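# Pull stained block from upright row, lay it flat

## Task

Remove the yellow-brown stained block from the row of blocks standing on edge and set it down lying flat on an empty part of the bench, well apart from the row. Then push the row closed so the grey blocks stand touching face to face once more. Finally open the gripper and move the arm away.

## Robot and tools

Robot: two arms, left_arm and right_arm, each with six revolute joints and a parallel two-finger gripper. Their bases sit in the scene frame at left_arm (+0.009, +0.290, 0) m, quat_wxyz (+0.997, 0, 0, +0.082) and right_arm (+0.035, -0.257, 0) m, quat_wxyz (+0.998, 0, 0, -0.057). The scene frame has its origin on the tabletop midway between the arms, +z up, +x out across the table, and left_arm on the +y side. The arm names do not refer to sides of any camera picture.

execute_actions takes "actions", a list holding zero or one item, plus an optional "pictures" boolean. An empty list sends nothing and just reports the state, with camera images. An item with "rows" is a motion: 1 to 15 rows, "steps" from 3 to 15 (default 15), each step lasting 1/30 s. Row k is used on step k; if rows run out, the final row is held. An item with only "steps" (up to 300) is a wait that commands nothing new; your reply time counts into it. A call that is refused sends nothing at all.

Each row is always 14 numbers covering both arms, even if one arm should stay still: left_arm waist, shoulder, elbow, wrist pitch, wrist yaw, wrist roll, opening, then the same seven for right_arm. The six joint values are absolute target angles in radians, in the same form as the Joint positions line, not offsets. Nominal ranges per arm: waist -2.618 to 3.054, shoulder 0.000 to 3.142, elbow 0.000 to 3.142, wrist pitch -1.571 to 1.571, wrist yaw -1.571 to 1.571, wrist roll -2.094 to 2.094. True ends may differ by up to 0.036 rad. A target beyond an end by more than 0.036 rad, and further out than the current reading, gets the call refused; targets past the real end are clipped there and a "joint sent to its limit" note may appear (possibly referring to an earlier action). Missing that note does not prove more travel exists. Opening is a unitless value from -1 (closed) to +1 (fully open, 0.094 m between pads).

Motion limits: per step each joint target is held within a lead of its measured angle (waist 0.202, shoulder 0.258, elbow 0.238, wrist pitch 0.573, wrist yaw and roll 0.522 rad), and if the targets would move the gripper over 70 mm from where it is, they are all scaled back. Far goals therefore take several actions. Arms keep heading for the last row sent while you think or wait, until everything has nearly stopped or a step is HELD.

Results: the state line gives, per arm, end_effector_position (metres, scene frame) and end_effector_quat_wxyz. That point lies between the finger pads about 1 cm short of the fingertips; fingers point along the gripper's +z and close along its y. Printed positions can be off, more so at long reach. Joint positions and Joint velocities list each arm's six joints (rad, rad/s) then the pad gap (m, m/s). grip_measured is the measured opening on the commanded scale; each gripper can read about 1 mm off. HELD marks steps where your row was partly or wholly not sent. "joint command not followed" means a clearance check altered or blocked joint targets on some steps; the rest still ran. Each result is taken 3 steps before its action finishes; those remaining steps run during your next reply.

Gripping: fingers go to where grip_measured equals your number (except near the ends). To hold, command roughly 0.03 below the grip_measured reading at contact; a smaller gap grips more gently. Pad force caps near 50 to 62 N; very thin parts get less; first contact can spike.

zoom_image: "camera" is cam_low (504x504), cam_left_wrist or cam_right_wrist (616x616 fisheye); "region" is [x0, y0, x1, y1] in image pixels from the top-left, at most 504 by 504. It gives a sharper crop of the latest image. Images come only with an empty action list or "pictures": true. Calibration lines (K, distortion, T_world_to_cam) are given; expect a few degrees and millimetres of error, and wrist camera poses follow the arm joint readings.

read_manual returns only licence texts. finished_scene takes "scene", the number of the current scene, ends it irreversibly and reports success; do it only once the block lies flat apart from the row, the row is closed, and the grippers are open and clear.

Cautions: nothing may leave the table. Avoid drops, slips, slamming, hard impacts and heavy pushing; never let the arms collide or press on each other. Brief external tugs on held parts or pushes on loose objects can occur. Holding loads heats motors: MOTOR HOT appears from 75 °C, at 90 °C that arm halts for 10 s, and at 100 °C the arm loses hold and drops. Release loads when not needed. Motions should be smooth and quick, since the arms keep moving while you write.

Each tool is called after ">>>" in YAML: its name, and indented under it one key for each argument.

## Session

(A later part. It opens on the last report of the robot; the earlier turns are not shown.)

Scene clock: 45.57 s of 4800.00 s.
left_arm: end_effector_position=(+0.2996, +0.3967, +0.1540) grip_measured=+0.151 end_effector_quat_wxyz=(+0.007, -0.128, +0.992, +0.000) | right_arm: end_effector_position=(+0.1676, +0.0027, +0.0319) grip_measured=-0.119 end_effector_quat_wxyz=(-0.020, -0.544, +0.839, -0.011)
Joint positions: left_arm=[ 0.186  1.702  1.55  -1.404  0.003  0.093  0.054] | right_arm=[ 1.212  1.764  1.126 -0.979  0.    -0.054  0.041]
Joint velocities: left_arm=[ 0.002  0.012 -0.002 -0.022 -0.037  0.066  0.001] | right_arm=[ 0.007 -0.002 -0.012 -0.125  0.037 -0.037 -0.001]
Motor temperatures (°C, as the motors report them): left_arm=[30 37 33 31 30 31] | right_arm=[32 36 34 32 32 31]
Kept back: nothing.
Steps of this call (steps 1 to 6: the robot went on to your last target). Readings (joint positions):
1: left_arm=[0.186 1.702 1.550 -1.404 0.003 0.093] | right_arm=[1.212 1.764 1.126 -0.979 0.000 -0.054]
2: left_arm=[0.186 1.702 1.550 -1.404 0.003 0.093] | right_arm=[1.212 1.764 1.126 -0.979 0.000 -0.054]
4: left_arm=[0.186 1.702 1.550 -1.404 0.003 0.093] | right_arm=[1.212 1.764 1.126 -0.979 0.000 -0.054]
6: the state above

>>> execute_actions:
  actions:
    - {"rows": [ [0.186,1.71,1.576,-1.412,-0.005,0.10,0.15, 1.207,1.737,1.134,-0.988,0.005,-0.058,-0.150], [0.186,1.71,1.576,-1.412,-0.005,0.10,0.15, 1.207,1.716,1.134,-0.988,0.005,-0.058,-0.150], [0.186,1.71,1.576,-1.412,-0.005,0.10,0.15, 1.207,1.692,1.134,-0.988,0.005,-0.058,-0.150], [0.186,1.71,1.576,-1.412,-0.005,0.10,0.15, 1.207,1.665,1.134,-0.988,0.005,-0.058,-0.150], [0.186,1.71,1.576,-1.412,-0.005,0.10,0.15, 1.222,1.637,1.134,-0.988,0.005,-0.058,-0.150], [0.186,1.71,1.576,-1.412,-0.005,0.10,0.15, 1.238,1.609,1.134,-0.962,0.005,-0.058,-0.150], [0.186,1.71,1.576,-1.412,-0.005,0.10,0.15, 1.256,1.581,1.134,-0.923,0.005,-0.058,-0.150], [0.186,1.71,1.576,-1.412,-0.005,0.10,0.15, 1.276,1.558,1.115,-0.885,0.005,-0.058,-0.150], [0.186,1.71,1.576,-1.412,-0.005,0.10,0.15, 1.297,1.542,1.097,-0.846,0.005,-0.058,-0.150], [0.186,1.71,1.576,-1.412,-0.005,0.10,0.15, 1.318,1.524,1.071,-0.807,0.005,-0.052,-0.150], [0.186,1.71,1.576,-1.412,-0.005,0.10,0.15, 1.339,1.504,1.045,-0.769,0.005,-0.046,-0.150], [0.186,1.71,1.576,-1.412,-0.005,0.10,0.15, 1.360,1.484,1.019,-0.730,0.005,-0.040,-0.150], [0.186,1.71,1.576,-1.412,-0.005,0.10,0.15, 1.381,1.464,0.993,-0.691,0.005,-0.034,-0.150], [0.186,1.71,1.576,-1.412,-0.005,0.10,0.15, 1.402,1.444,0.967,-0.646,0.005,-0.028,-0.150], [0.186,1.71,1.576,-1.412,-0.005,0.10,0.15, 1.423,1.425,0.942,-0.600,0.005,-0.022,-0.150] ], "steps": 15}

>>> execute_actions:
  actions:
    - {"rows": [ [0.186,1.71,1.576,-1.412,-0.005,0.10,0.15, 1.444,1.412,0.916,-0.555,0.005,-0.016,-0.150], [0.186,1.71,1.576,-1.412,-0.005,0.10,0.15, 1.465,1.398,0.891,-0.509,0.005,-0.010,-0.150], [0.186,1.71,1.576,-1.412,-0.005,0.10,0.15, 1.486,1.385,0.866,-0.464,0.005,-0.004,-0.150], [0.186,1.71,1.576,-1.412,-0.005,0.10,0.15, 1.507,1.372,0.840,-0.419,0.005,0.002,-0.150], [0.186,1.71,1.576,-1.412,-0.005,0.10,0.15, 1.528,1.358,0.815,-0.373,0.005,0.005,-0.150], [0.186,1.71,1.576,-1.412,-0.005,0.10,0.15, 1.549,1.345,0.790,-0.328,0.005,0.005,-0.150], [0.186,1.71,1.576,-1.412,-0.005,0.10,0.15, 1.570,1.332,0.764,-0.282,0.005,0.005,-0.150], [0.186,1.71,1.576,-1.412,-0.005,0.10,0.15, 1.591,1.318,0.739,-0.238,0.005,0.005,-0.150], [0.186,1.71,1.576,-1.412,-0.005,0.10,0.15, 1.612,1.312,0.714,-0.193,0.005,0.005,-0.150], [0.186,1.71,1.576,-1.412,-0.005,0.10,0.15, 1.633,1.312,0.692,-0.149,0.005,0.005,-0.150], [0.186,1.71,1.576,-1.412,-0.005,0.10,0.15, 1.654,1.312,0.673,-0.104,0.005,0.005,-0.150], [0.186,1.71,1.576,-1.412,-0.005,0.10,0.15, 1.675,1.312,0.654,-0.060,0.005,0.005,-0.150], [0.186,1.71,1.576,-1.412,-0.005,0.10,0.15, 1.696,1.312,0.635,-0.015,0.005,0.005,-0.150], [0.186,1.71,1.576,-1.412,-0.005,0.10,0.15, 1.717,1.312,0.616,0.029,0.005,0.005,-0.150], [0.186,1.71,1.576,-1.412,-0.005,0.10,0.15, 1.738,1.312,0.597,0.074,0.005,0.005,-0.150] ], "steps": 15}

>>> execute_actions:
  actions:
    - {"rows": [ [0.186,1.71,1.576,-1.412,-0.005,0.10,0.15, 1.759,1.312,0.578,0.118,0.005,0.005,-0.150], [0.186,1.71,1.576,-1.412,-0.005,0.10,0.15, 1.780,1.312,0.559,0.163,0.005,0.005,-0.150], [0.186,1.71,1.576,-1.412,-0.005,0.10,0.15, 1.800,1.312,0.540,0.207,0.005,0.005,-0.150], [0.186,1.71,1.576,-1.412,-0.005,0.10,0.15, 1.817,1.315,0.521,0.252,0.005,0.005,-0.150], [0.186,1.71,1.576,-1.412,-0.005,0.10,0.15, 1.829,1.325,0.502,0.296,0.005,0.005,-0.150], [0.186,1.71,1.576,-1.412,-0.005,0.10,0.15, 1.836,1.338,0.483,0.341,0.005,0.005,-0.150], [0.186,1.71,1.576,-1.412,-0.005,0.10,0.15, 1.836,1.352,0.464,0.387,0.005,0.005,-0.150], [0.186,1.71,1.576,-1.412,-0.005,0.10,0.15, 1.836,1.371,0.449,0.432,0.005,0.005,-0.150], [0.186,1.71,1.576,-1.412,-0.005,0.10,0.15, 1.836,1.390,0.438,0.477,0.005,0.005,-0.150], [0.186,1.71,1.576,-1.412,-0.005,0.10,0.15, 1.836,1.408,0.427,0.523,0.005,0.005,-0.150], [0.186,1.71,1.576,-1.412,-0.005,0.10,0.15, 1.836,1.427,0.416,0.568,0.005,0.005,-0.150], [0.186,1.71,1.576,-1.412,-0.005,0.10,0.15, 1.836,1.446,0.405,0.613,0.005,0.005,-0.150], [0.186,1.71,1.576,-1.412,-0.005,0.10,0.15, 1.836,1.464,0.394,0.659,0.005,0.005,-0.150], [0.186,1.71,1.576,-1.412,-0.005,0.10,0.15, 1.836,1.483,0.383,0.704,0.005,0.005,-0.150], [0.186,1.71,1.576,-1.412,-0.005,0.10,0.15, 1.836,1.501,0.372,0.749,0.005,0.005,-0.150] ], "steps": 15}

>>> execute_actions:
  actions:
    - {"rows": [ [0.186,1.71,1.576,-1.412,-0.005,0.10,0.15, 1.836,1.520,0.361,0.795,0.005,0.005,-0.150], [0.186,1.71,1.576,-1.412,-0.005,0.10,0.15, 1.836,1.539,0.350,0.840,0.005,0.005,-0.150], [0.186,1.71,1.576,-1.412,-0.005,0.10,0.15, 1.836,1.557,0.339,0.885,0.005,0.005,-0.150], [0.186,1.71,1.576,-1.412,-0.005,0.10,0.15, 1.836,1.576,0.328,0.931,0.005,0.005,-0.150], [0.186,1.71,1.576,-1.412,-0.005,0.10,0.15, 1.836,1.595,0.317,0.976,0.005,0.005,-0.150], [0.186,1.71,1.576,-1.412,-0.005,0.10,0.15, 1.836,1.613,0.306,1.021,0.005,0.005,-0.150], [0.186,1.71,1.576,-1.412,-0.005,0.10,0.15, 1.836,1.632,0.295,1.062,0.005,0.005,-0.150], [0.186,1.71,1.576,-1.412,-0.005,0.10,0.15, 1.836,1.650,0.285,1.103,0.005,0.005,-0.150], [0.186,1.71,1.576,-1.412,-0.005,0.10,0.15, 1.836,1.672,0.278,1.144,0.005,0.005,-0.150], [0.186,1.71,1.576,-1.412,-0.005,0.10,0.15, 1.836,1.694,0.273,1.185,0.005,0.005,-0.150], [0.186,1.71,1.576,-1.412,-0.005,0.10,0.15, 1.836,1.716,0.270,1.213,0.005,0.005,-0.150], [0.186,1.71,1.576,-1.412,-0.005,0.10,0.15, 1.836,1.738,0.268,1.213,0.005,0.005,-0.150], [0.186,1.71,1.576,-1.412,-0.005,0.10,0.15, 1.836,1.760,0.267,1.213,0.005,0.005,-0.150], [0.186,1.71,1.576,-1.412,-0.005,0.10,0.15, 1.836,1.781,0.267,1.213,0.005,0.005,-0.150], [0.186,1.71,1.576,-1.412,-0.005,0.10,0.15, 1.836,1.781,0.267,1.165,0.005,0.005,-0.150] ], "steps": 15}

>>> execute_actions:
  actions:
    - {"steps": 9}
  pictures: true

Scene clock: 54.67 s of 4800.00 s.
left_arm: end_effector_position=(+0.2996, +0.3967, +0.1540) grip_measured=+0.151 end_effector_quat_wxyz=(+0.007, -0.128, +0.992, +0.000) | right_arm: end_effector_position=(+0.1540, +0.0460, +0.0969) grip_measured=-0.119 end_effector_quat_wxyz=(+0.123, -0.579, +0.803, +0.075)
Joint positions: left_arm=[ 0.186  1.702  1.55  -1.404  0.003  0.093  0.054] | right_arm=[ 1.314  1.521  1.093 -0.853  0.007 -0.052  0.041]
Joint velocities: left_arm=[-0.002 -0.002  0.017  0.037  0.022 -0.007 -0.001] | right_arm=[ 0.676 -0.686 -0.608  1.077 -0.037 -0.007  0.001]
Motor temperatures (°C, as the motors report them): left_arm=[30 38 33 31 30 31] | right_arm=[32 36 34 31 32 31]
Steps of this call (steps 1 to 15: the robot went on to your last target; steps 16 to 90: nothing new was sent; then 5.70 s passed at rest; steps 91 to 102: the first 12 steps of this action). Readings (joint positions):
91: left_arm=[0.186 1.702 1.550 -1.404 0.003 0.093] | right_arm=[1.212 1.764 1.126 -0.979 0.000 -0.054]
92: left_arm=[0.186 1.702 1.550 -1.404 0.003 0.093] | right_arm=[1.212 1.761 1.126 -0.979 0.000 -0.054]
94: left_arm=[0.186 1.702 1.550 -1.404 0.003 0.093] | right_arm=[1.212 1.741 1.126 -0.980 0.000 -0.054]
98: left_arm=[0.186 1.702 1.550 -1.404 0.003 0.093] | right_arm=[1.230 1.633 1.126 -0.965 0.005 -0.054]
102: the state above

Scene clock: 55.17 s of 4800.00 s.
left_arm: end_effector_position=(+0.2996, +0.3967, +0.1540) grip_measured=+0.151 end_effector_quat_wxyz=(+0.007, -0.128, +0.992, +0.000) | right_arm: end_effector_position=(+0.0535, +0.0883, +0.0852) grip_measured=-0.119 end_effector_quat_wxyz=(-0.242, +0.650, -0.684, -0.225)
Joint positions: left_arm=[ 0.186  1.702  1.55  -1.404  0.003  0.093  0.054] | right_arm=[ 1.633  1.332  0.704 -0.269  0.005 -0.004  0.041]
Joint velocities: left_arm=[ 0.002  0.002 -0.002 -0.022 -0.007  0.007  0.001] | right_arm=[ 0.579 -0.066 -0.564  1.399 -0.007 -0.007 -0.   ]
Motor temperatures (°C, as the motors report them): left_arm=[30 38 33 31 30 31] | right_arm=[32 36 34 31 32 31]
Steps of this call (steps 1 to 3: the last 3 steps of your previous action; steps 4 to 15: the first 12 steps of this action). Readings (joint positions):
4: left_arm=[0.186 1.702 1.550 -1.404 0.003 0.093] | right_arm=[1.404 1.451 0.984 -0.714 0.005 -0.039]
5: left_arm=[0.186 1.702 1.550 -1.404 0.003 0.093] | right_arm=[1.425 1.438 0.955 -0.679 0.005 -0.035]
7: left_arm=[0.186 1.702 1.550 -1.404 0.003 0.093] | right_arm=[1.466 1.416 0.898 -0.606 0.005 -0.025]
11: left_arm=[0.186 1.702 1.550 -1.404 0.003 0.093] | right_arm=[1.549 1.367 0.793 -0.444 0.005 -0.010]
15: the state above

Scene clock: 55.67 s of 4800.00 s.
left_arm: end_effector_position=(+0.2996, +0.3967, +0.1540) grip_measured=+0.151 end_effector_quat_wxyz=(+0.007, -0.128, +0.992, +0.000) | right_arm: end_effector_position=(-0.0200, +0.1144, +0.0790) grip_measured=-0.119 end_effector_quat_wxyz=(-0.316, +0.663, -0.573, -0.365)
Joint positions: left_arm=[ 0.186  1.702  1.55  -1.404  0.003  0.093  0.054] | right_arm=[ 1.832  1.406  0.442  0.401  0.002 -0.     0.041]
Joint velocities: left_arm=[ 0.017  0.012 -0.002 -0.007 -0.037  0.037  0.   ] | right_arm=[ 0.002  0.569 -0.349  1.282 -0.022  0.007 -0.001]
Motor temperatures (°C, as the motors report them): left_arm=[30 38 33 31 30 31] | right_arm=[32 36 34 32 32 31]
Steps of this call (steps 1 to 3: the last 3 steps of your previous action; steps 4 to 15: the first 12 steps of this action). Readings (joint positions):
4: left_arm=[0.186 1.702 1.550 -1.404 0.003 0.093] | right_arm=[1.716 1.332 0.626 -0.090 0.005 -0.002]
5: left_arm=[0.186 1.702 1.550 -1.404 0.003 0.093] | right_arm=[1.737 1.332 0.606 -0.046 0.005 -0.002]
7: left_arm=[0.186 1.702 1.550 -1.404 0.003 0.093] | right_arm=[1.779 1.332 0.568 0.042 0.005 -0.001]
11: left_arm=[0.186 1.702 1.550 -1.404 0.003 0.093] | right_arm=[1.830 1.339 0.493 0.220 0.002 -0.001]
15: the state above

Scene clock: 56.17 s of 4800.00 s.
left_arm: end_effector_position=(+0.2996, +0.3967, +0.1540) grip_measured=+0.151 end_effector_quat_wxyz=(+0.007, -0.128, +0.992, +0.000) | right_arm: end_effector_position=(-0.0214, +0.1244, +0.0633) grip_measured=-0.119 end_effector_quat_wxyz=(-0.375, +0.620, -0.536, -0.433)
Joint positions: left_arm=[ 0.186  1.702  1.55  -1.404  0.003  0.093  0.054] | right_arm=[1.832 1.694 0.291 1.051 0.002 0.    0.041]
Joint velocities: left_arm=[ 0.002  0.002 -0.002 -0.022  0.007 -0.007 -0.   ] | right_arm=[-0.017  0.598 -0.09   0.916 -0.037 -0.037 -0.   ]
Motor temperatures (°C, as the motors report them): left_arm=[30 38 33 31 30 31] | right_arm=[32 35 34 32 32 31]
Steps of this call (steps 1 to 3: the last 3 steps of your previous action; steps 4 to 15: the first 12 steps of this action). Readings (joint positions):
4: left_arm=[0.186 1.702 1.550 -1.404 0.003 0.093] | right_arm=[1.832 1.485 0.395 0.576 0.002 -0.000]
5: left_arm=[0.186 1.702 1.550 -1.404 0.003 0.093] | right_arm=[1.832 1.504 0.384 0.621 0.002 -0.000]
7: left_arm=[0.186 1.702 1.550 -1.404 0.003 0.093] | right_arm=[1.832 1.540 0.363 0.710 0.002 -0.000]
11: left_arm=[0.186 1.702 1.550 -1.404 0.003 0.093] | right_arm=[1.832 1.614 0.320 0.889 0.002 0.000]
15: the state above

Scene clock: 56.47 s of 4800.00 s.
left_arm: end_effector_position=(+0.2996, +0.3967, +0.1540) grip_measured=+0.151 end_effector_quat_wxyz=(+0.007, -0.128, +0.992, +0.000) | right_arm: end_effector_position=(-0.0215, +0.1246, +0.0486) grip_measured=-0.119 end_effector_quat_wxyz=(-0.371, +0.623, -0.539, -0.428)
Joint positions: left_arm=[ 0.186  1.702  1.55  -1.404  0.003  0.093  0.054] | right_arm=[1.832 1.778 0.288 1.124 0.002 0.    0.041]
Joint velocities: left_arm=[-0.022 -0.002 -0.007 -0.066 -0.022 -0.022 -0.001] | right_arm=[-0.022 -0.002 -0.002  0.11  -0.022  0.007 -0.   ]
Motor temperatures (°C, as the motors report them): left_arm=[30 38 33 31 30 31] | right_arm=[32 35 34 32 32 31]
Kept back: nothing.
Steps of this call (steps 1 to 3: the last 3 steps of your previous action; steps 4 to 9: the robot went on to your last target). Readings (joint positions):
1: left_arm=[0.186 1.702 1.550 -1.404 0.003 0.093] | right_arm=[1.832 1.715 0.289 1.080 0.002 0.000]
2: left_arm=[0.186 1.702 1.550 -1.404 0.003 0.093] | right_arm=[1.832 1.736 0.288 1.103 0.002 0.000]
4: left_arm=[0.186 1.702 1.550 -1.404 0.003 0.093] | right_arm=[1.832 1.766 0.288 1.117 0.002 0.000]
8: left_arm=[0.186 1.702 1.550 -1.404 0.003 0.093] | right_arm=[1.832 1.778 0.288 1.120 0.002 0.000]
9: the state above
camera_calibration (this result's frames):
cam_left_wrist: T_world_to_cam=[[0.501263, -0.864799, 0.0292774, 0.189376], [-0.743415, -0.413097, 0.526009, 0.343466], [-0.442797, -0.285434, -0.849975, 0.489464], [0, 0, 0, 1]] pos_world=[0.377143, 0.445367, 0.229821]
cam_right_wrist: T_world_to_cam=[[0.988738, 0.128634, -0.0764834, 0.0136645], [0.0803363, -0.887404, -0.453938, 0.151032], [-0.126264, 0.442682, -0.887745, 0.0870326], [0, 0, 0, 1]] pos_world=[-0.014655, 0.0937411, 0.146867]

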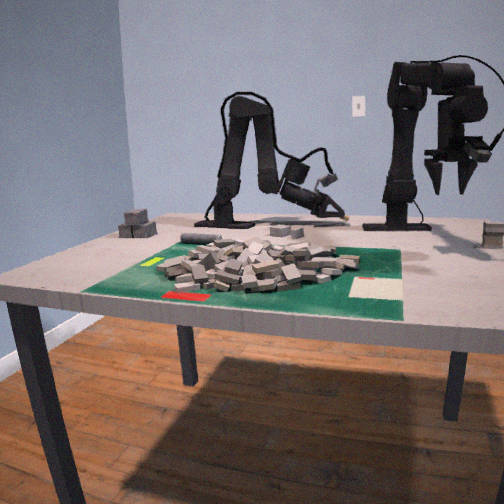

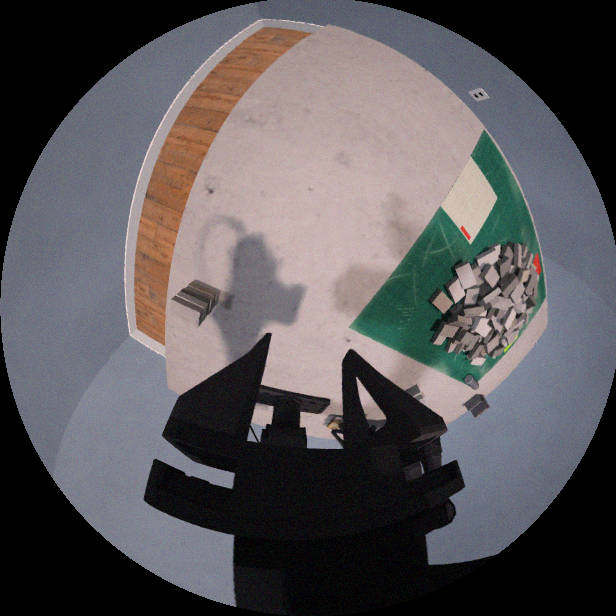

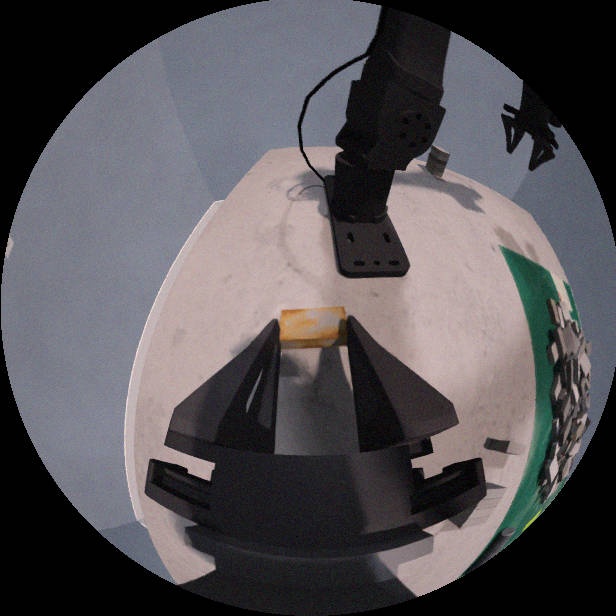

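>>> zoom_image:
  camera: "cam_right_wrist"
  region: [220, 250, 420, 420]

>>> zoom_image:
  camera: "cam_low"
  region: [200, 140, 420, 260]

Region (220, 250, 420, 420) of cam_right_wrist's 616x616 image, scaled by 2.520, with more detail than that image has; it fills the top 428 rows of this view, and the rest is white.

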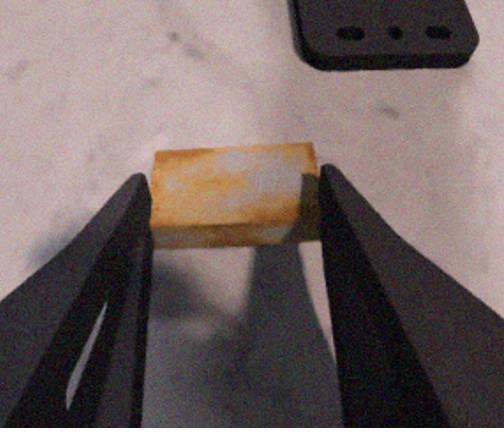

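Region (200, 140, 420, 260) of cam_low's 504x504 image, scaled by 2.291, with more detail than that image has; it fills the top 275 rows of this view, and the rest is white.

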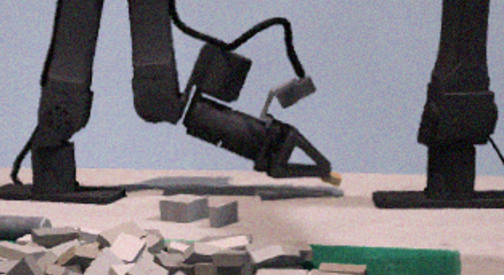

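>>> execute_actions:
  actions:
    - {"rows": [ [0.186,1.71,1.576,-1.412,-0.005,0.10,0.15, 1.836,1.795,0.267,1.230,0.005,0.005,-0.150], [0.186,1.71,1.576,-1.412,-0.005,0.10,0.15, 1.836,1.815,0.267,1.300,0.005,0.005,-0.150], [0.186,1.71,1.576,-1.412,-0.005,0.10,0.15, 1.836,1.842,0.267,1.360,0.005,0.005,-0.150], [0.186,1.71,1.576,-1.412,-0.005,0.10,0.15, 1.836,1.872,0.267,1.410,0.005,0.005,-0.150], [0.186,1.71,1.576,-1.412,-0.005,0.10,0.15, 1.836,1.900,0.267,1.430,0.005,0.005,-0.150], [0.186,1.71,1.576,-1.412,-0.005,0.10,0.15, 1.836,1.924,0.267,1.430,0.005,0.005,-0.150], [0.186,1.71,1.576,-1.412,-0.005,0.10,0.15, 1.836,1.942,0.267,1.430,0.005,0.005,-0.150], [0.186,1.71,1.576,-1.412,-0.005,0.10,0.15, 1.836,1.954,0.267,1.415,0.005,0.005,-0.150], [0.186,1.71,1.576,-1.412,-0.005,0.10,0.15, 1.836,1.961,0.267,1.390,0.005,0.005,-0.150], [0.186,1.71,1.576,-1.412,-0.005,0.10,0.15, 1.836,1.965,0.267,1.376,0.005,0.005,-0.150] ], "steps": 12}

>>> execute_actions:
  actions:
    - {"steps": 8}
  pictures: true

>>> zoom_image:
  camera: "cam_low"
  region: [240, 160, 400, 250]

>>> zoom_image:
  camera: "cam_right_wrist"
  region: [220, 250, 420, 420]

Scene clock: 58.37 s of 4800.00 s.
left_arm: end_effector_position=(+0.2996, +0.3967, +0.1540) grip_measured=+0.151 end_effector_quat_wxyz=(+0.007, -0.128, +0.992, +0.000) | right_arm: end_effector_position=(-0.0225, +0.1316, +0.0446) grip_measured=-0.119 end_effector_quat_wxyz=(-0.390, +0.608, -0.526, -0.450)
Joint positions: left_arm=[ 0.186  1.702  1.55  -1.404  0.003  0.093  0.054] | right_arm=[1.832 1.932 0.288 1.349 0.002 0.    0.041]
Joint velocities: left_arm=[-0.007  0.007  0.017 -0.066 -0.007  0.022 -0.   ] | right_arm=[-0.012  0.481  0.012  0.007  0.022 -0.066  0.   ]
Motor temperatures (°C, as the motors report them): left_arm=[30 38 33 31 30 31] | right_arm=[32 35 34 33 32 31]
Steps of this call (steps 1 to 30: the robot went on to your last target; steps 31 to 48: nothing new was sent; steps 49 to 57: the first 9 steps of this action). Readings (joint positions):
49: left_arm=[0.186 1.702 1.550 -1.404 0.003 0.093] | right_arm=[1.832 1.780 0.288 1.143 0.002 0.000]
50: left_arm=[0.186 1.702 1.550 -1.404 0.003 0.093] | right_arm=[1.832 1.787 0.288 1.162 0.002 0.000]
52: left_arm=[0.186 1.702 1.550 -1.404 0.003 0.093] | right_arm=[1.832 1.818 0.288 1.233 0.002 0.000]
56: left_arm=[0.186 1.702 1.550 -1.404 0.003 0.093] | right_arm=[1.832 1.913 0.288 1.344 0.002 0.000]
57: the state above

Scene clock: 58.63 s of 4800.00 s.
left_arm: end_effector_position=(+0.2996, +0.3967, +0.1540) grip_measured=+0.151 end_effector_quat_wxyz=(+0.007, -0.128, +0.992, +0.000) | right_arm: end_effector_position=(-0.0222, +0.1293, +0.0335) grip_measured=-0.119 end_effector_quat_wxyz=(-0.382, +0.614, -0.531, -0.441)
Joint positions: left_arm=[ 0.186  1.702  1.55  -1.404  0.003  0.093  0.054] | right_arm=[1.832 1.962 0.288 1.349 0.002 0.    0.041]
Joint velocities: left_arm=[-0.002  0.007 -0.032  0.007 -0.051 -0.051 -0.   ] | right_arm=[ 0.012 -0.017  0.002 -0.007 -0.081 -0.007  0.001]
Motor temperatures (°C, as the motors report them): left_arm=[30 38 33 31 30 31] | right_arm=[32 35 34 33 32 31]
Kept back: nothing.
Steps of this call (steps 1 to 3: the last 3 steps of your previous action; steps 4 to 8: the robot went on to your last target). Readings (joint positions):
1: left_arm=[0.186 1.702 1.550 -1.404 0.003 0.093] | right_arm=[1.832 1.946 0.288 1.349 0.002 0.000]
2: left_arm=[0.186 1.702 1.550 -1.404 0.003 0.093] | right_arm=[1.832 1.955 0.288 1.348 0.002 0.000]
4: left_arm=[0.186 1.702 1.550 -1.404 0.003 0.093] | right_arm=[1.832 1.962 0.288 1.347 0.002 0.000]
8: the state above
camera_calibration (this result's frames):
cam_left_wrist: T_world_to_cam=[[0.501263, -0.864799, 0.0292774, 0.189376], [-0.743415, -0.413097, 0.526009, 0.343466], [-0.442797, -0.285434, -0.849975, 0.489464], [0, 0, 0, 1]] pos_world=[0.377143, 0.445367, 0.229821]
cam_right_wrist: T_world_to_cam=[[0.988274, 0.131794, -0.0771029, 0.0121907], [0.0774809, -0.867974, -0.490528, 0.147039], [-0.131572, 0.478802, -0.868008, 0.0660358], [0, 0, 0, 1]] pos_world=[-0.014752, 0.0944016, 0.130386]

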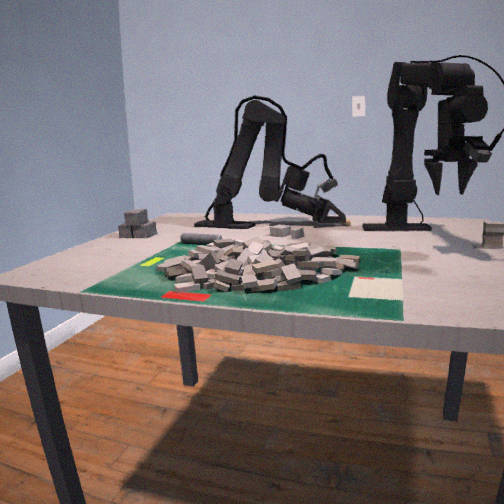

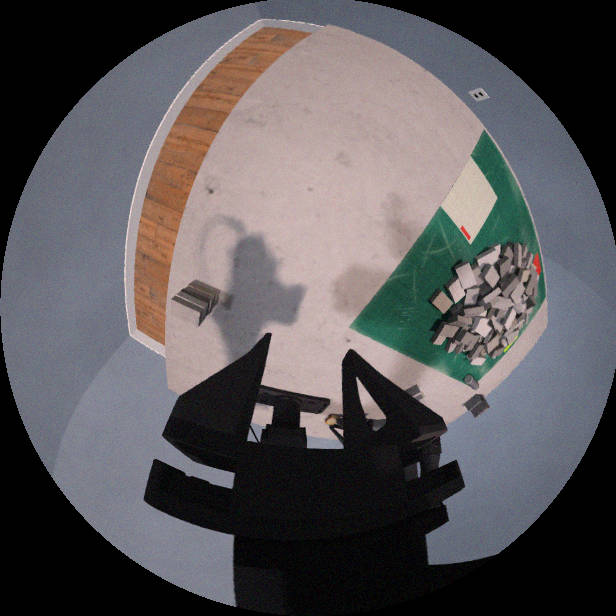

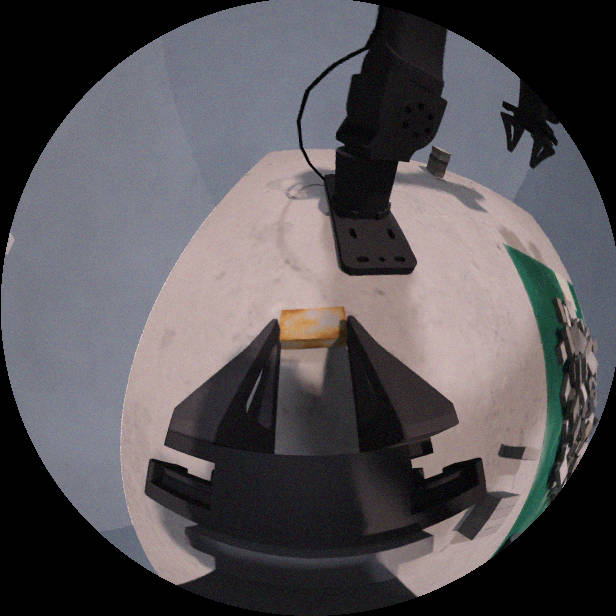

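Region (240, 160, 400, 250) of cam_low's 504x504 image, scaled by 3.150, with more detail than that image has; it fills the top 284 rows of this view, and the rest is white.

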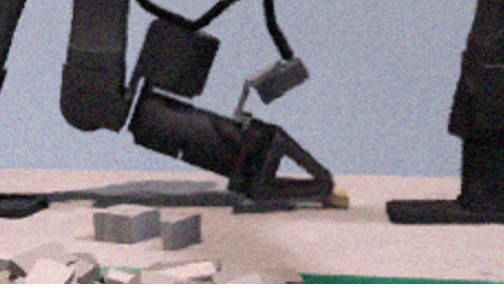

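Region (220, 250, 420, 420) of cam_right_wrist's 616x616 image, scaled by 2.520, with more detail than that image has; it fills the top 428 rows of this view, and the rest is white.

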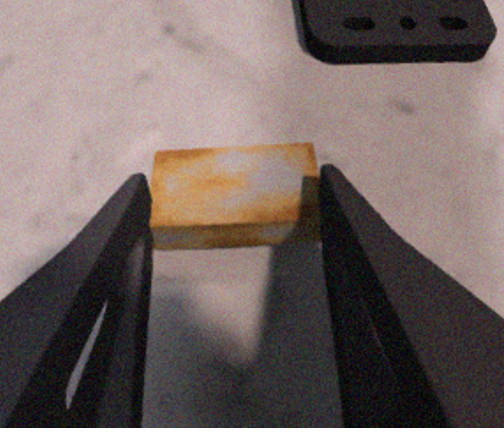

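>>> zoom_image:
  camera: "cam_low"
  region: [295, 190, 365, 235]

Region (295, 190, 365, 235) of cam_low's 504x504 image, scaled by 7.200, with more detail than that image has; it fills the top 324 rows of this view, and the rest is white.

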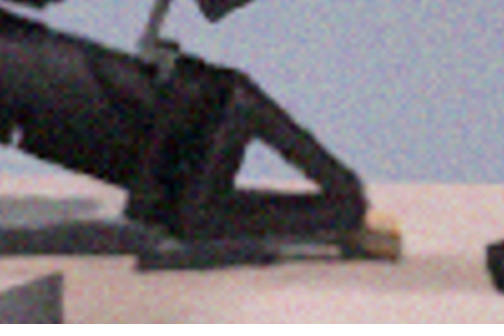

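>>> execute_actions:
  actions:
    - {"rows": [ [0.186,1.71,1.576,-1.412,-0.005,0.10,0.15, 1.836,1.965,0.267,1.410,0.005,0.005,-0.150], [0.186,1.71,1.576,-1.412,-0.005,0.10,0.15, 1.836,1.979,0.267,1.450,0.005,0.005,-0.148], [0.186,1.71,1.576,-1.412,-0.005,0.10,0.15, 1.836,1.989,0.267,1.470,0.005,0.005,-0.144], [0.186,1.71,1.576,-1.412,-0.005,0.10,0.15, 1.836,1.998,0.267,1.470,0.005,0.005,-0.140], [0.186,1.71,1.576,-1.412,-0.005,0.10,0.15, 1.836,2.005,0.267,1.452,0.005,0.005,-0.136], [0.186,1.71,1.576,-1.412,-0.005,0.10,0.15, 1.836,2.010,0.267,1.438,0.005,0.005,-0.133], [0.186,1.71,1.576,-1.412,-0.005,0.10,0.15, 1.836,2.013,0.267,1.432,0.005,0.005,-0.131] ], "steps": 10}

>>> execute_actions:
  actions:
    - {"steps": 7}
  pictures: true

>>> zoom_image:
  camera: "cam_low"
  region: [295, 190, 365, 235]

>>> zoom_image:
  camera: "cam_right_wrist"
  region: [220, 250, 420, 420]

Scene clock: 60.47 s of 4800.00 s.
left_arm: end_effector_position=(+0.2996, +0.3967, +0.1540) grip_measured=+0.151 end_effector_quat_wxyz=(+0.007, -0.128, +0.992, +0.000) | right_arm: end_effector_position=(-0.0225, +0.1313, +0.0367) grip_measured=-0.117 end_effector_quat_wxyz=(-0.390, +0.607, -0.525, -0.451)
Joint positions: left_arm=[ 0.186  1.702  1.55  -1.404  0.003  0.093  0.054] | right_arm=[1.832 1.992 0.288 1.41  0.002 0.    0.041]
Joint velocities: left_arm=[-0.012 -0.012 -0.022 -0.037  0.007 -0.022 -0.001] | right_arm=[-0.002  0.173  0.012 -0.022 -0.066 -0.037  0.001]
Motor temperatures (°C, as the motors report them): left_arm=[30 38 33 31 30 31] | right_arm=[32 35 34 34 32 31]
Steps of this call (steps 1 to 30: the robot went on to your last target; steps 31 to 48: nothing new was sent; steps 49 to 55: the first 7 steps of this action). Readings (joint positions):
49: left_arm=[0.186 1.702 1.550 -1.404 0.003 0.093] | right_arm=[1.832 1.962 0.288 1.352 0.002 0.000]
50: left_arm=[0.186 1.702 1.550 -1.404 0.003 0.093] | right_arm=[1.832 1.963 0.288 1.360 0.002 0.000]
52: left_arm=[0.186 1.702 1.550 -1.404 0.003 0.093] | right_arm=[1.832 1.973 0.288 1.392 0.002 0.000]
55: the state above

Scene clock: 60.70 s of 4800.00 s.
left_arm: end_effector_position=(+0.2996, +0.3967, +0.1540) grip_measured=+0.151 end_effector_quat_wxyz=(+0.007, -0.128, +0.992, +0.000) | right_arm: end_effector_position=(-0.0223, +0.1304, +0.0325) grip_measured=-0.117 end_effector_quat_wxyz=(-0.387, +0.609, -0.528, -0.448)
Joint positions: left_arm=[ 0.186  1.702  1.55  -1.404  0.003  0.093  0.054] | right_arm=[1.832 2.005 0.288 1.412 0.002 0.001 0.041]
Joint velocities: left_arm=[-0.012  0.002 -0.002 -0.037 -0.037  0.051  0.   ] | right_arm=[-0.007  0.012  0.002 -0.037 -0.007 -0.022  0.   ]
Motor temperatures (°C, as the motors report them): left_arm=[30 38 33 31 30 31] | right_arm=[32 35 34 34 32 31]
Kept back: nothing.
Steps of this call (steps 1 to 3: the last 3 steps of your previous action; steps 4 to 7: the robot went on to your last target). Readings (joint positions):
1: left_arm=[0.186 1.702 1.550 -1.404 0.003 0.093] | right_arm=[1.832 1.998 0.288 1.410 0.002 0.000]
2: left_arm=[0.186 1.702 1.550 -1.404 0.003 0.093] | right_arm=[1.832 2.002 0.288 1.410 0.002 0.000]
4: left_arm=[0.186 1.702 1.550 -1.404 0.003 0.093] | right_arm=[1.832 2.005 0.288 1.411 0.002 0.001]
7: the state above
camera_calibration (this result's frames):
cam_left_wrist: T_world_to_cam=[[0.501263, -0.864799, 0.0292774, 0.189376], [-0.743415, -0.413097, 0.526009, 0.343466], [-0.442797, -0.285434, -0.849975, 0.489464], [0, 0, 0, 1]] pos_world=[0.377143, 0.445367, 0.229821]
cam_right_wrist: T_world_to_cam=[[0.988021, 0.133104, -0.0780816, 0.0119854], [0.075451, -0.858057, -0.507981, 0.146816], [-0.134613, 0.496005, -0.857822, 0.0619489], [0, 0, 0, 1]] pos_world=[-0.0145802, 0.0936545, 0.128657]

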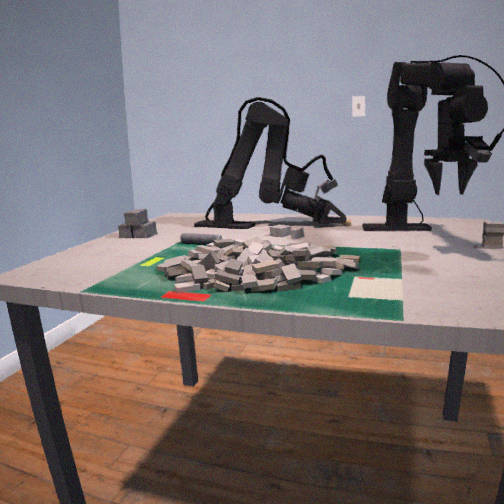

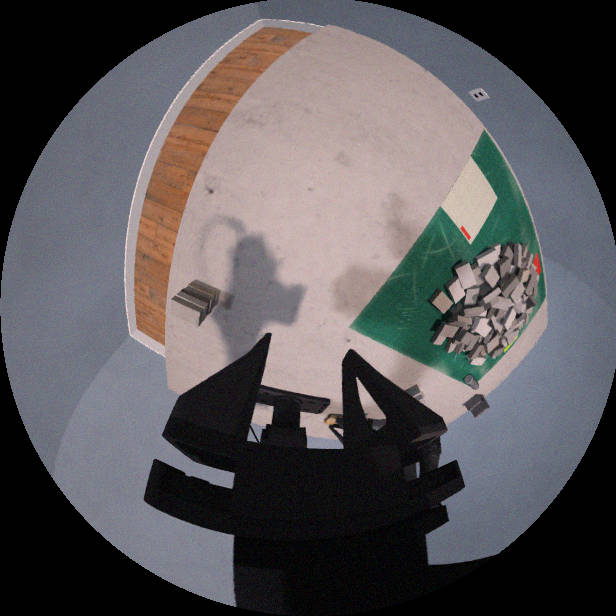

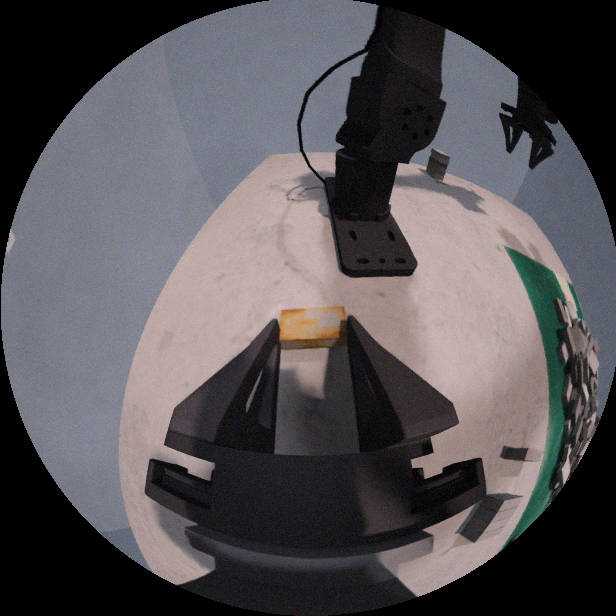

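Region (295, 190, 365, 235) of cam_low's 504x504 image, scaled by 7.200, with more detail than that image has; it fills the top 324 rows of this view, and the rest is white.

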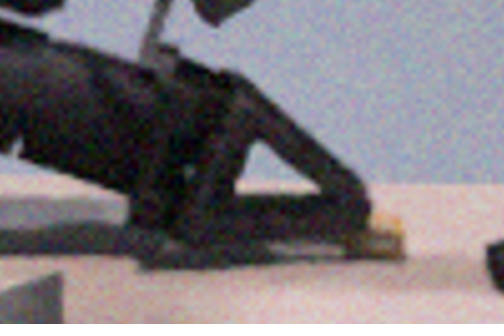

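Region (220, 250, 420, 420) of cam_right_wrist's 616x616 image, scaled by 2.520, with more detail than that image has; it fills the top 428 rows of this view, and the rest is white.

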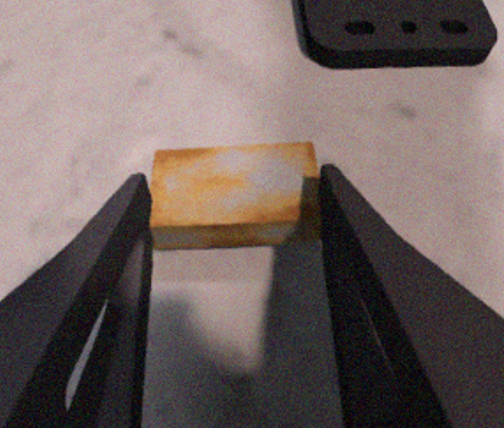

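>>> execute_actions:
  actions:
    - {"rows": [ [0.186,1.71,1.576,-1.412,-0.005,0.10,0.15, 1.836,2.021,0.267,1.432,0.005,0.005,-0.131], [0.186,1.71,1.576,-1.412,-0.005,0.10,0.15, 1.836,2.025,0.267,1.432,0.005,0.005,-0.131], [0.186,1.71,1.576,-1.412,-0.005,0.10,0.15, 1.836,2.029,0.267,1.432,0.005,0.005,-0.130], [0.186,1.71,1.576,-1.412,-0.005,0.10,0.15, 1.836,2.033,0.267,1.432,0.005,0.005,-0.130], [0.186,1.71,1.576,-1.412,-0.005,0.10,0.15, 1.836,2.036,0.267,1.432,0.005,0.005,-0.129], [0.186,1.71,1.576,-1.412,-0.005,0.10,0.15, 1.836,2.039,0.267,1.432,0.005,0.005,-0.129], [0.186,1.71,1.576,-1.412,-0.005,0.10,0.15, 1.836,2.041,0.267,1.432,0.005,0.005,-0.129] ], "steps": 10}

>>> execute_actions:
  actions:
    - {"steps": 7}
  pictures: true

>>> zoom_image:
  camera: "cam_low"
  region: [295, 190, 365, 235]

>>> zoom_image:
  camera: "cam_right_wrist"
  region: [220, 250, 420, 420]

Scene clock: 61.47 s of 4800.00 s.
left_arm: end_effector_position=(+0.2996, +0.3967, +0.1540) grip_measured=+0.151 end_effector_quat_wxyz=(+0.007, -0.128, +0.992, +0.000) | right_arm: end_effector_position=(-0.0223, +0.1304, +0.0309) grip_measured=-0.115 end_effector_quat_wxyz=(-0.387, +0.609, -0.527, -0.448)
Joint positions: left_arm=[ 0.186  1.702  1.55  -1.404  0.003  0.093  0.054] | right_arm=[1.832 2.02  0.288 1.43  0.002 0.002 0.042]
Joint velocities: left_arm=[-0.022 -0.022 -0.007 -0.037 -0.022  0.007  0.001] | right_arm=[-0.002  0.081  0.017  0.139  0.022  0.022  0.001]
Motor temperatures (°C, as the motors report them): left_arm=[30 38 33 31 30 31] | right_arm=[32 35 34 34 32 31]
Steps of this call (steps 1 to 16: the robot went on to your last target; steps 17 to 23: the first 7 steps of this action). Readings (joint positions):
17: left_arm=[0.186 1.702 1.550 -1.404 0.003 0.093] | right_arm=[1.832 2.005 0.288 1.412 0.002 0.001]
18: left_arm=[0.186 1.702 1.550 -1.404 0.003 0.093] | right_arm=[1.832 2.006 0.288 1.413 0.002 0.001]
20: left_arm=[0.186 1.702 1.550 -1.404 0.003 0.093] | right_arm=[1.832 2.012 0.288 1.418 0.002 0.001]
23: the state above

Scene clock: 61.70 s of 4800.00 s.
left_arm: end_effector_position=(+0.2996, +0.3967, +0.1540) grip_measured=+0.151 end_effector_quat_wxyz=(+0.007, -0.128, +0.992, +0.000) | right_arm: end_effector_position=(-0.0224, +0.1306, +0.0312) grip_measured=-0.115 end_effector_quat_wxyz=(-0.388, +0.608, -0.527, -0.450)
Joint positions: left_arm=[ 0.186  1.702  1.55  -1.404  0.003  0.093  0.054] | right_arm=[1.832 2.024 0.288 1.437 0.002 0.002 0.042]
Joint velocities: left_arm=[ 0.012 -0.017  0.002 -0.022  0.007  0.022 -0.001] | right_arm=[-0.007 -0.002  0.007  0.037  0.007 -0.051 -0.   ]
Motor temperatures (°C, as the motors report them): left_arm=[30 38 33 31 30 31] | right_arm=[32 35 34 34 32 31]
Kept back: nothing.
Steps of this call (steps 1 to 3: the last 3 steps of your previous action; steps 4 to 7: the robot went on to your last target). Readings (joint positions):
1: left_arm=[0.186 1.702 1.550 -1.404 0.003 0.093] | right_arm=[1.832 2.022 0.288 1.433 0.002 0.002]
2: left_arm=[0.186 1.702 1.550 -1.404 0.003 0.093] | right_arm=[1.832 2.023 0.288 1.434 0.002 0.002]
4: left_arm=[0.186 1.702 1.550 -1.404 0.003 0.093] | right_arm=[1.832 2.024 0.288 1.437 0.002 0.002]
7: the state above
camera_calibration (this result's frames):
cam_left_wrist: T_world_to_cam=[[0.501263, -0.864799, 0.0292774, 0.189376], [-0.743415, -0.413097, 0.526009, 0.343466], [-0.442797, -0.285434, -0.849975, 0.489464], [0, 0, 0, 1]] pos_world=[0.377143, 0.445367, 0.229821]
cam_right_wrist: T_world_to_cam=[[0.987916, 0.133201, -0.0792391, 0.011906], [0.0741831, -0.855273, -0.51284, 0.146053], [-0.136082, 0.500764, -0.85482, 0.0599888], [0, 0, 0, 1]] pos_world=[-0.0144334, 0.0932891, 0.127125]

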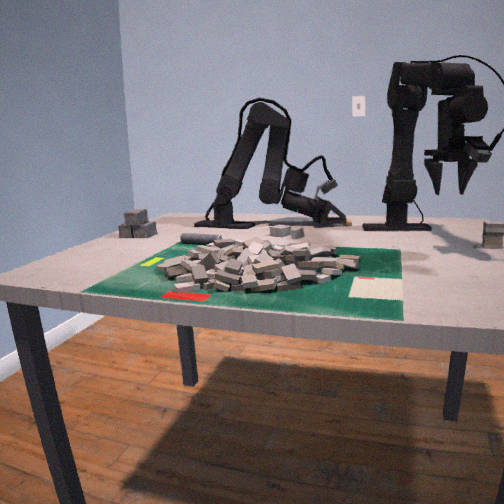

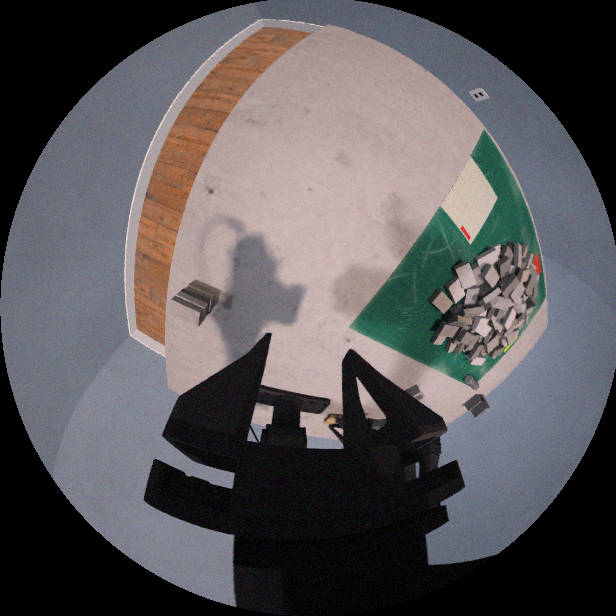

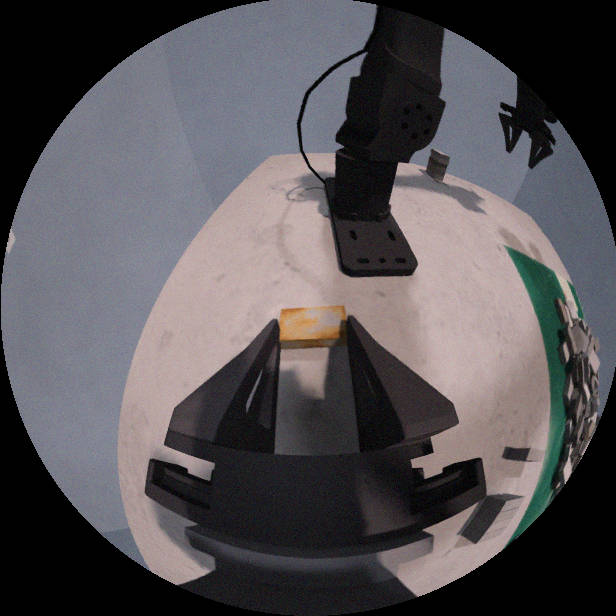

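Region (295, 190, 365, 235) of cam_low's 504x504 image, scaled by 7.200, with more detail than that image has; it fills the top 324 rows of this view, and the rest is white.

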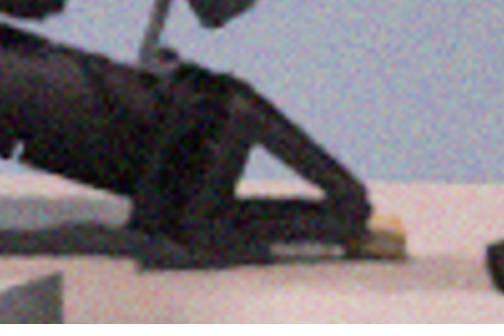

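Region (220, 250, 420, 420) of cam_right_wrist's 616x616 image, scaled by 2.520, with more detail than that image has; it fills the top 428 rows of this view, and the rest is white.

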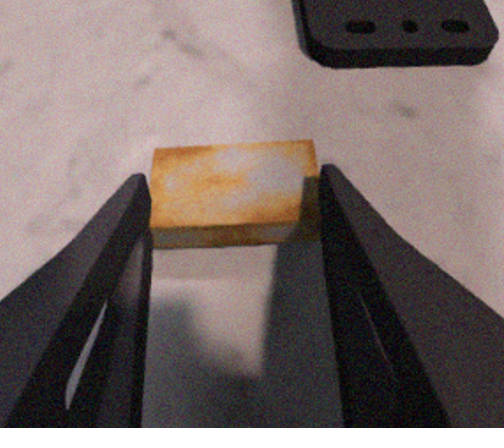

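>>> execute_actions:
  actions:
    - {"rows": [ [0.186,1.71,1.576,-1.412,-0.005,0.10,0.15, 1.836,2.038,0.267,1.430,0.005,0.005,-0.126], [0.186,1.71,1.576,-1.412,-0.005,0.10,0.15, 1.836,2.038,0.267,1.428,0.005,0.005,-0.124], [0.186,1.71,1.576,-1.412,-0.005,0.10,0.15, 1.836,2.038,0.267,1.426,0.005,0.005,-0.122], [0.186,1.71,1.576,-1.412,-0.005,0.10,0.15, 1.836,2.038,0.267,1.424,0.005,0.005,-0.121], [0.186,1.71,1.576,-1.412,-0.005,0.10,0.15, 1.836,2.038,0.267,1.422,0.005,0.005,-0.120], [0.186,1.71,1.576,-1.412,-0.005,0.10,0.15, 1.836,2.038,0.267,1.420,0.005,0.005,-0.119], [0.186,1.71,1.576,-1.412,-0.005,0.10,0.15, 1.836,2.038,0.267,1.418,0.005,0.005,-0.118], [0.186,1.71,1.576,-1.412,-0.005,0.10,0.15, 1.836,2.038,0.267,1.416,0.005,0.005,-0.118] ], "steps": 11}

>>> execute_actions:
  actions:
    - {"steps": 7}
  pictures: true

>>> zoom_image:
  camera: "cam_right_wrist"
  region: [220, 250, 420, 420]

>>> zoom_image:
  camera: "cam_low"
  region: [295, 190, 365, 235]

Scene clock: 62.70 s of 4800.00 s.
left_arm: end_effector_position=(+0.2996, +0.3967, +0.1540) grip_measured=+0.151 end_effector_quat_wxyz=(+0.007, -0.128, +0.992, +0.000) | right_arm: end_effector_position=(-0.0223, +0.1306, +0.0310) grip_measured=-0.107 end_effector_quat_wxyz=(-0.388, +0.608, -0.527, -0.449)
Joint positions: left_arm=[ 0.186  1.702  1.55  -1.404  0.003  0.093  0.054] | right_arm=[1.832 2.025 0.288 1.437 0.002 0.003 0.042]
Joint velocities: left_arm=[-0.002  0.012 -0.002 -0.037 -0.037 -0.007  0.001] | right_arm=[-0.007  0.012 -0.017 -0.022  0.022  0.037 -0.001]
Motor temperatures (°C, as the motors report them): left_arm=[30 38 33 31 30 31] | right_arm=[32 35 34 34 32 31]
Steps of this call (steps 1 to 15: the robot went on to your last target; steps 16 to 22: nothing new was sent; steps 23 to 30: the first 8 steps of this action). Readings (joint positions):
23: left_arm=[0.186 1.702 1.550 -1.404 0.003 0.093] | right_arm=[1.832 2.025 0.288 1.437 0.002 0.002]
24: left_arm=[0.186 1.702 1.550 -1.404 0.003 0.093] | right_arm=[1.832 2.025 0.288 1.437 0.002 0.003]
26: left_arm=[0.186 1.702 1.550 -1.404 0.003 0.093] | right_arm=[1.832 2.025 0.288 1.437 0.002 0.003]
30: the state above

Scene clock: 62.93 s of 4800.00 s.
left_arm: end_effector_position=(+0.2996, +0.3967, +0.1540) grip_measured=+0.151 end_effector_quat_wxyz=(+0.007, -0.128, +0.992, +0.000) | right_arm: end_effector_position=(-0.0223, +0.1306, +0.0310) grip_measured=-0.106 end_effector_quat_wxyz=(-0.388, +0.608, -0.527, -0.449)
Joint positions: left_arm=[ 0.186  1.702  1.55  -1.404  0.003  0.093  0.054] | right_arm=[1.832 2.025 0.288 1.437 0.002 0.003 0.042]
Joint velocities: left_arm=[-0.002 -0.007  0.007 -0.007  0.022  0.022  0.001] | right_arm=[-0.007  0.012 -0.002  0.022 -0.007 -0.022 -0.001]
Motor temperatures (°C, as the motors report them): left_arm=[30 38 33 31 30 31] | right_arm=[32 35 34 34 32 31]
Kept back: nothing.
Steps of this call (steps 1 to 3: the last 3 steps of your previous action; steps 4 to 7: the robot went on to your last target). Readings (joint positions):
1: left_arm=[0.186 1.702 1.550 -1.404 0.003 0.093] | right_arm=[1.832 2.025 0.288 1.437 0.002 0.003]
2: left_arm=[0.186 1.702 1.550 -1.404 0.003 0.093] | right_arm=[1.832 2.025 0.288 1.437 0.002 0.003]
4: left_arm=[0.186 1.702 1.550 -1.404 0.003 0.093] | right_arm=[1.832 2.025 0.288 1.437 0.002 0.003]
7: the state above
camera_calibration (this result's frames):
cam_left_wrist: T_world_to_cam=[[0.501263, -0.864799, 0.0292774, 0.189376], [-0.743415, -0.413097, 0.526009, 0.343466], [-0.442797, -0.285434, -0.849975, 0.489464], [0, 0, 0, 1]] pos_world=[0.377143, 0.445367, 0.229821]
cam_right_wrist: T_world_to_cam=[[0.987907, 0.133056, -0.0795979, 0.0119242], [0.0739305, -0.855502, -0.512495, 0.145965], [-0.136287, 0.500412, -0.854993, 0.0599315], [0, 0, 0, 1]] pos_world=[-0.0144034, 0.0932964, 0.126997]

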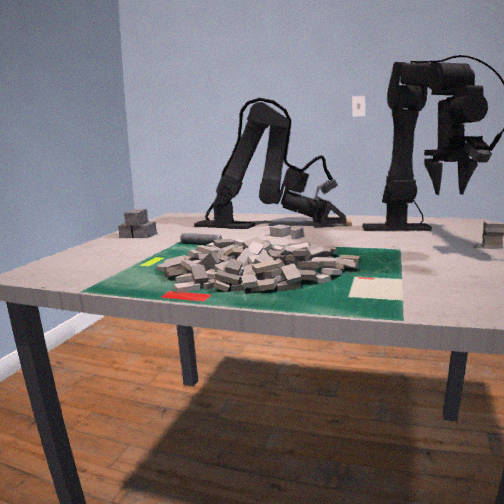

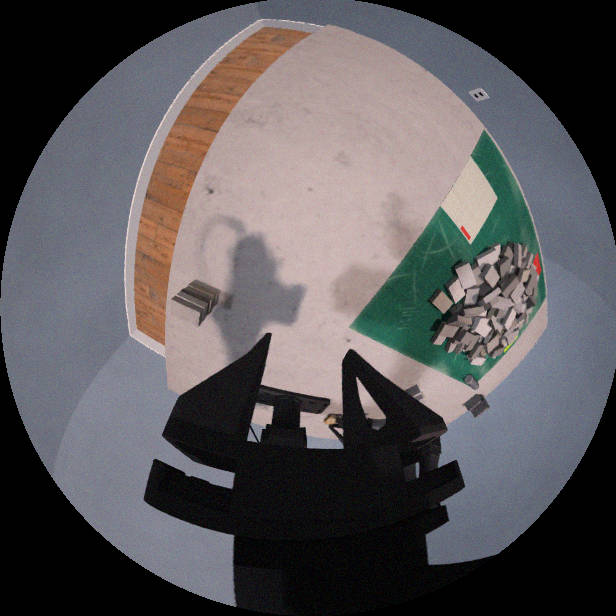

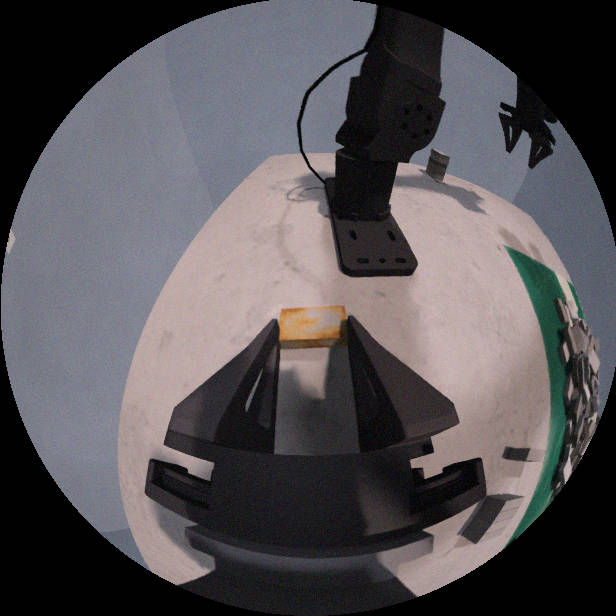

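Region (220, 250, 420, 420) of cam_right_wrist's 616x616 image, scaled by 2.520, with more detail than that image has; it fills the top 428 rows of this view, and the rest is white.

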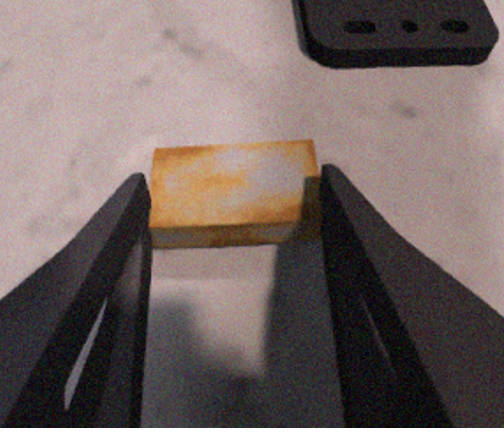

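Region (295, 190, 365, 235) of cam_low's 504x504 image, scaled by 7.200, with more detail than that image has; it fills the top 324 rows of this view, and the rest is white.

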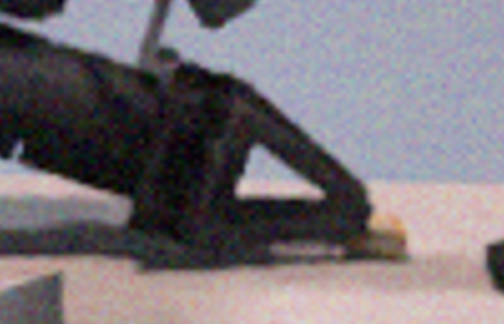

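>>> zoom_image:
  camera: "cam_low"
  region: [312, 208, 360, 234]

Region (312, 208, 360, 234) of cam_low's 504x504 image, scaled by 10.500, with more detail than that image has; it fills the top 273 rows of this view, and the rest is white.

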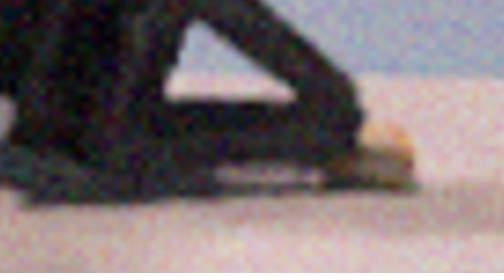

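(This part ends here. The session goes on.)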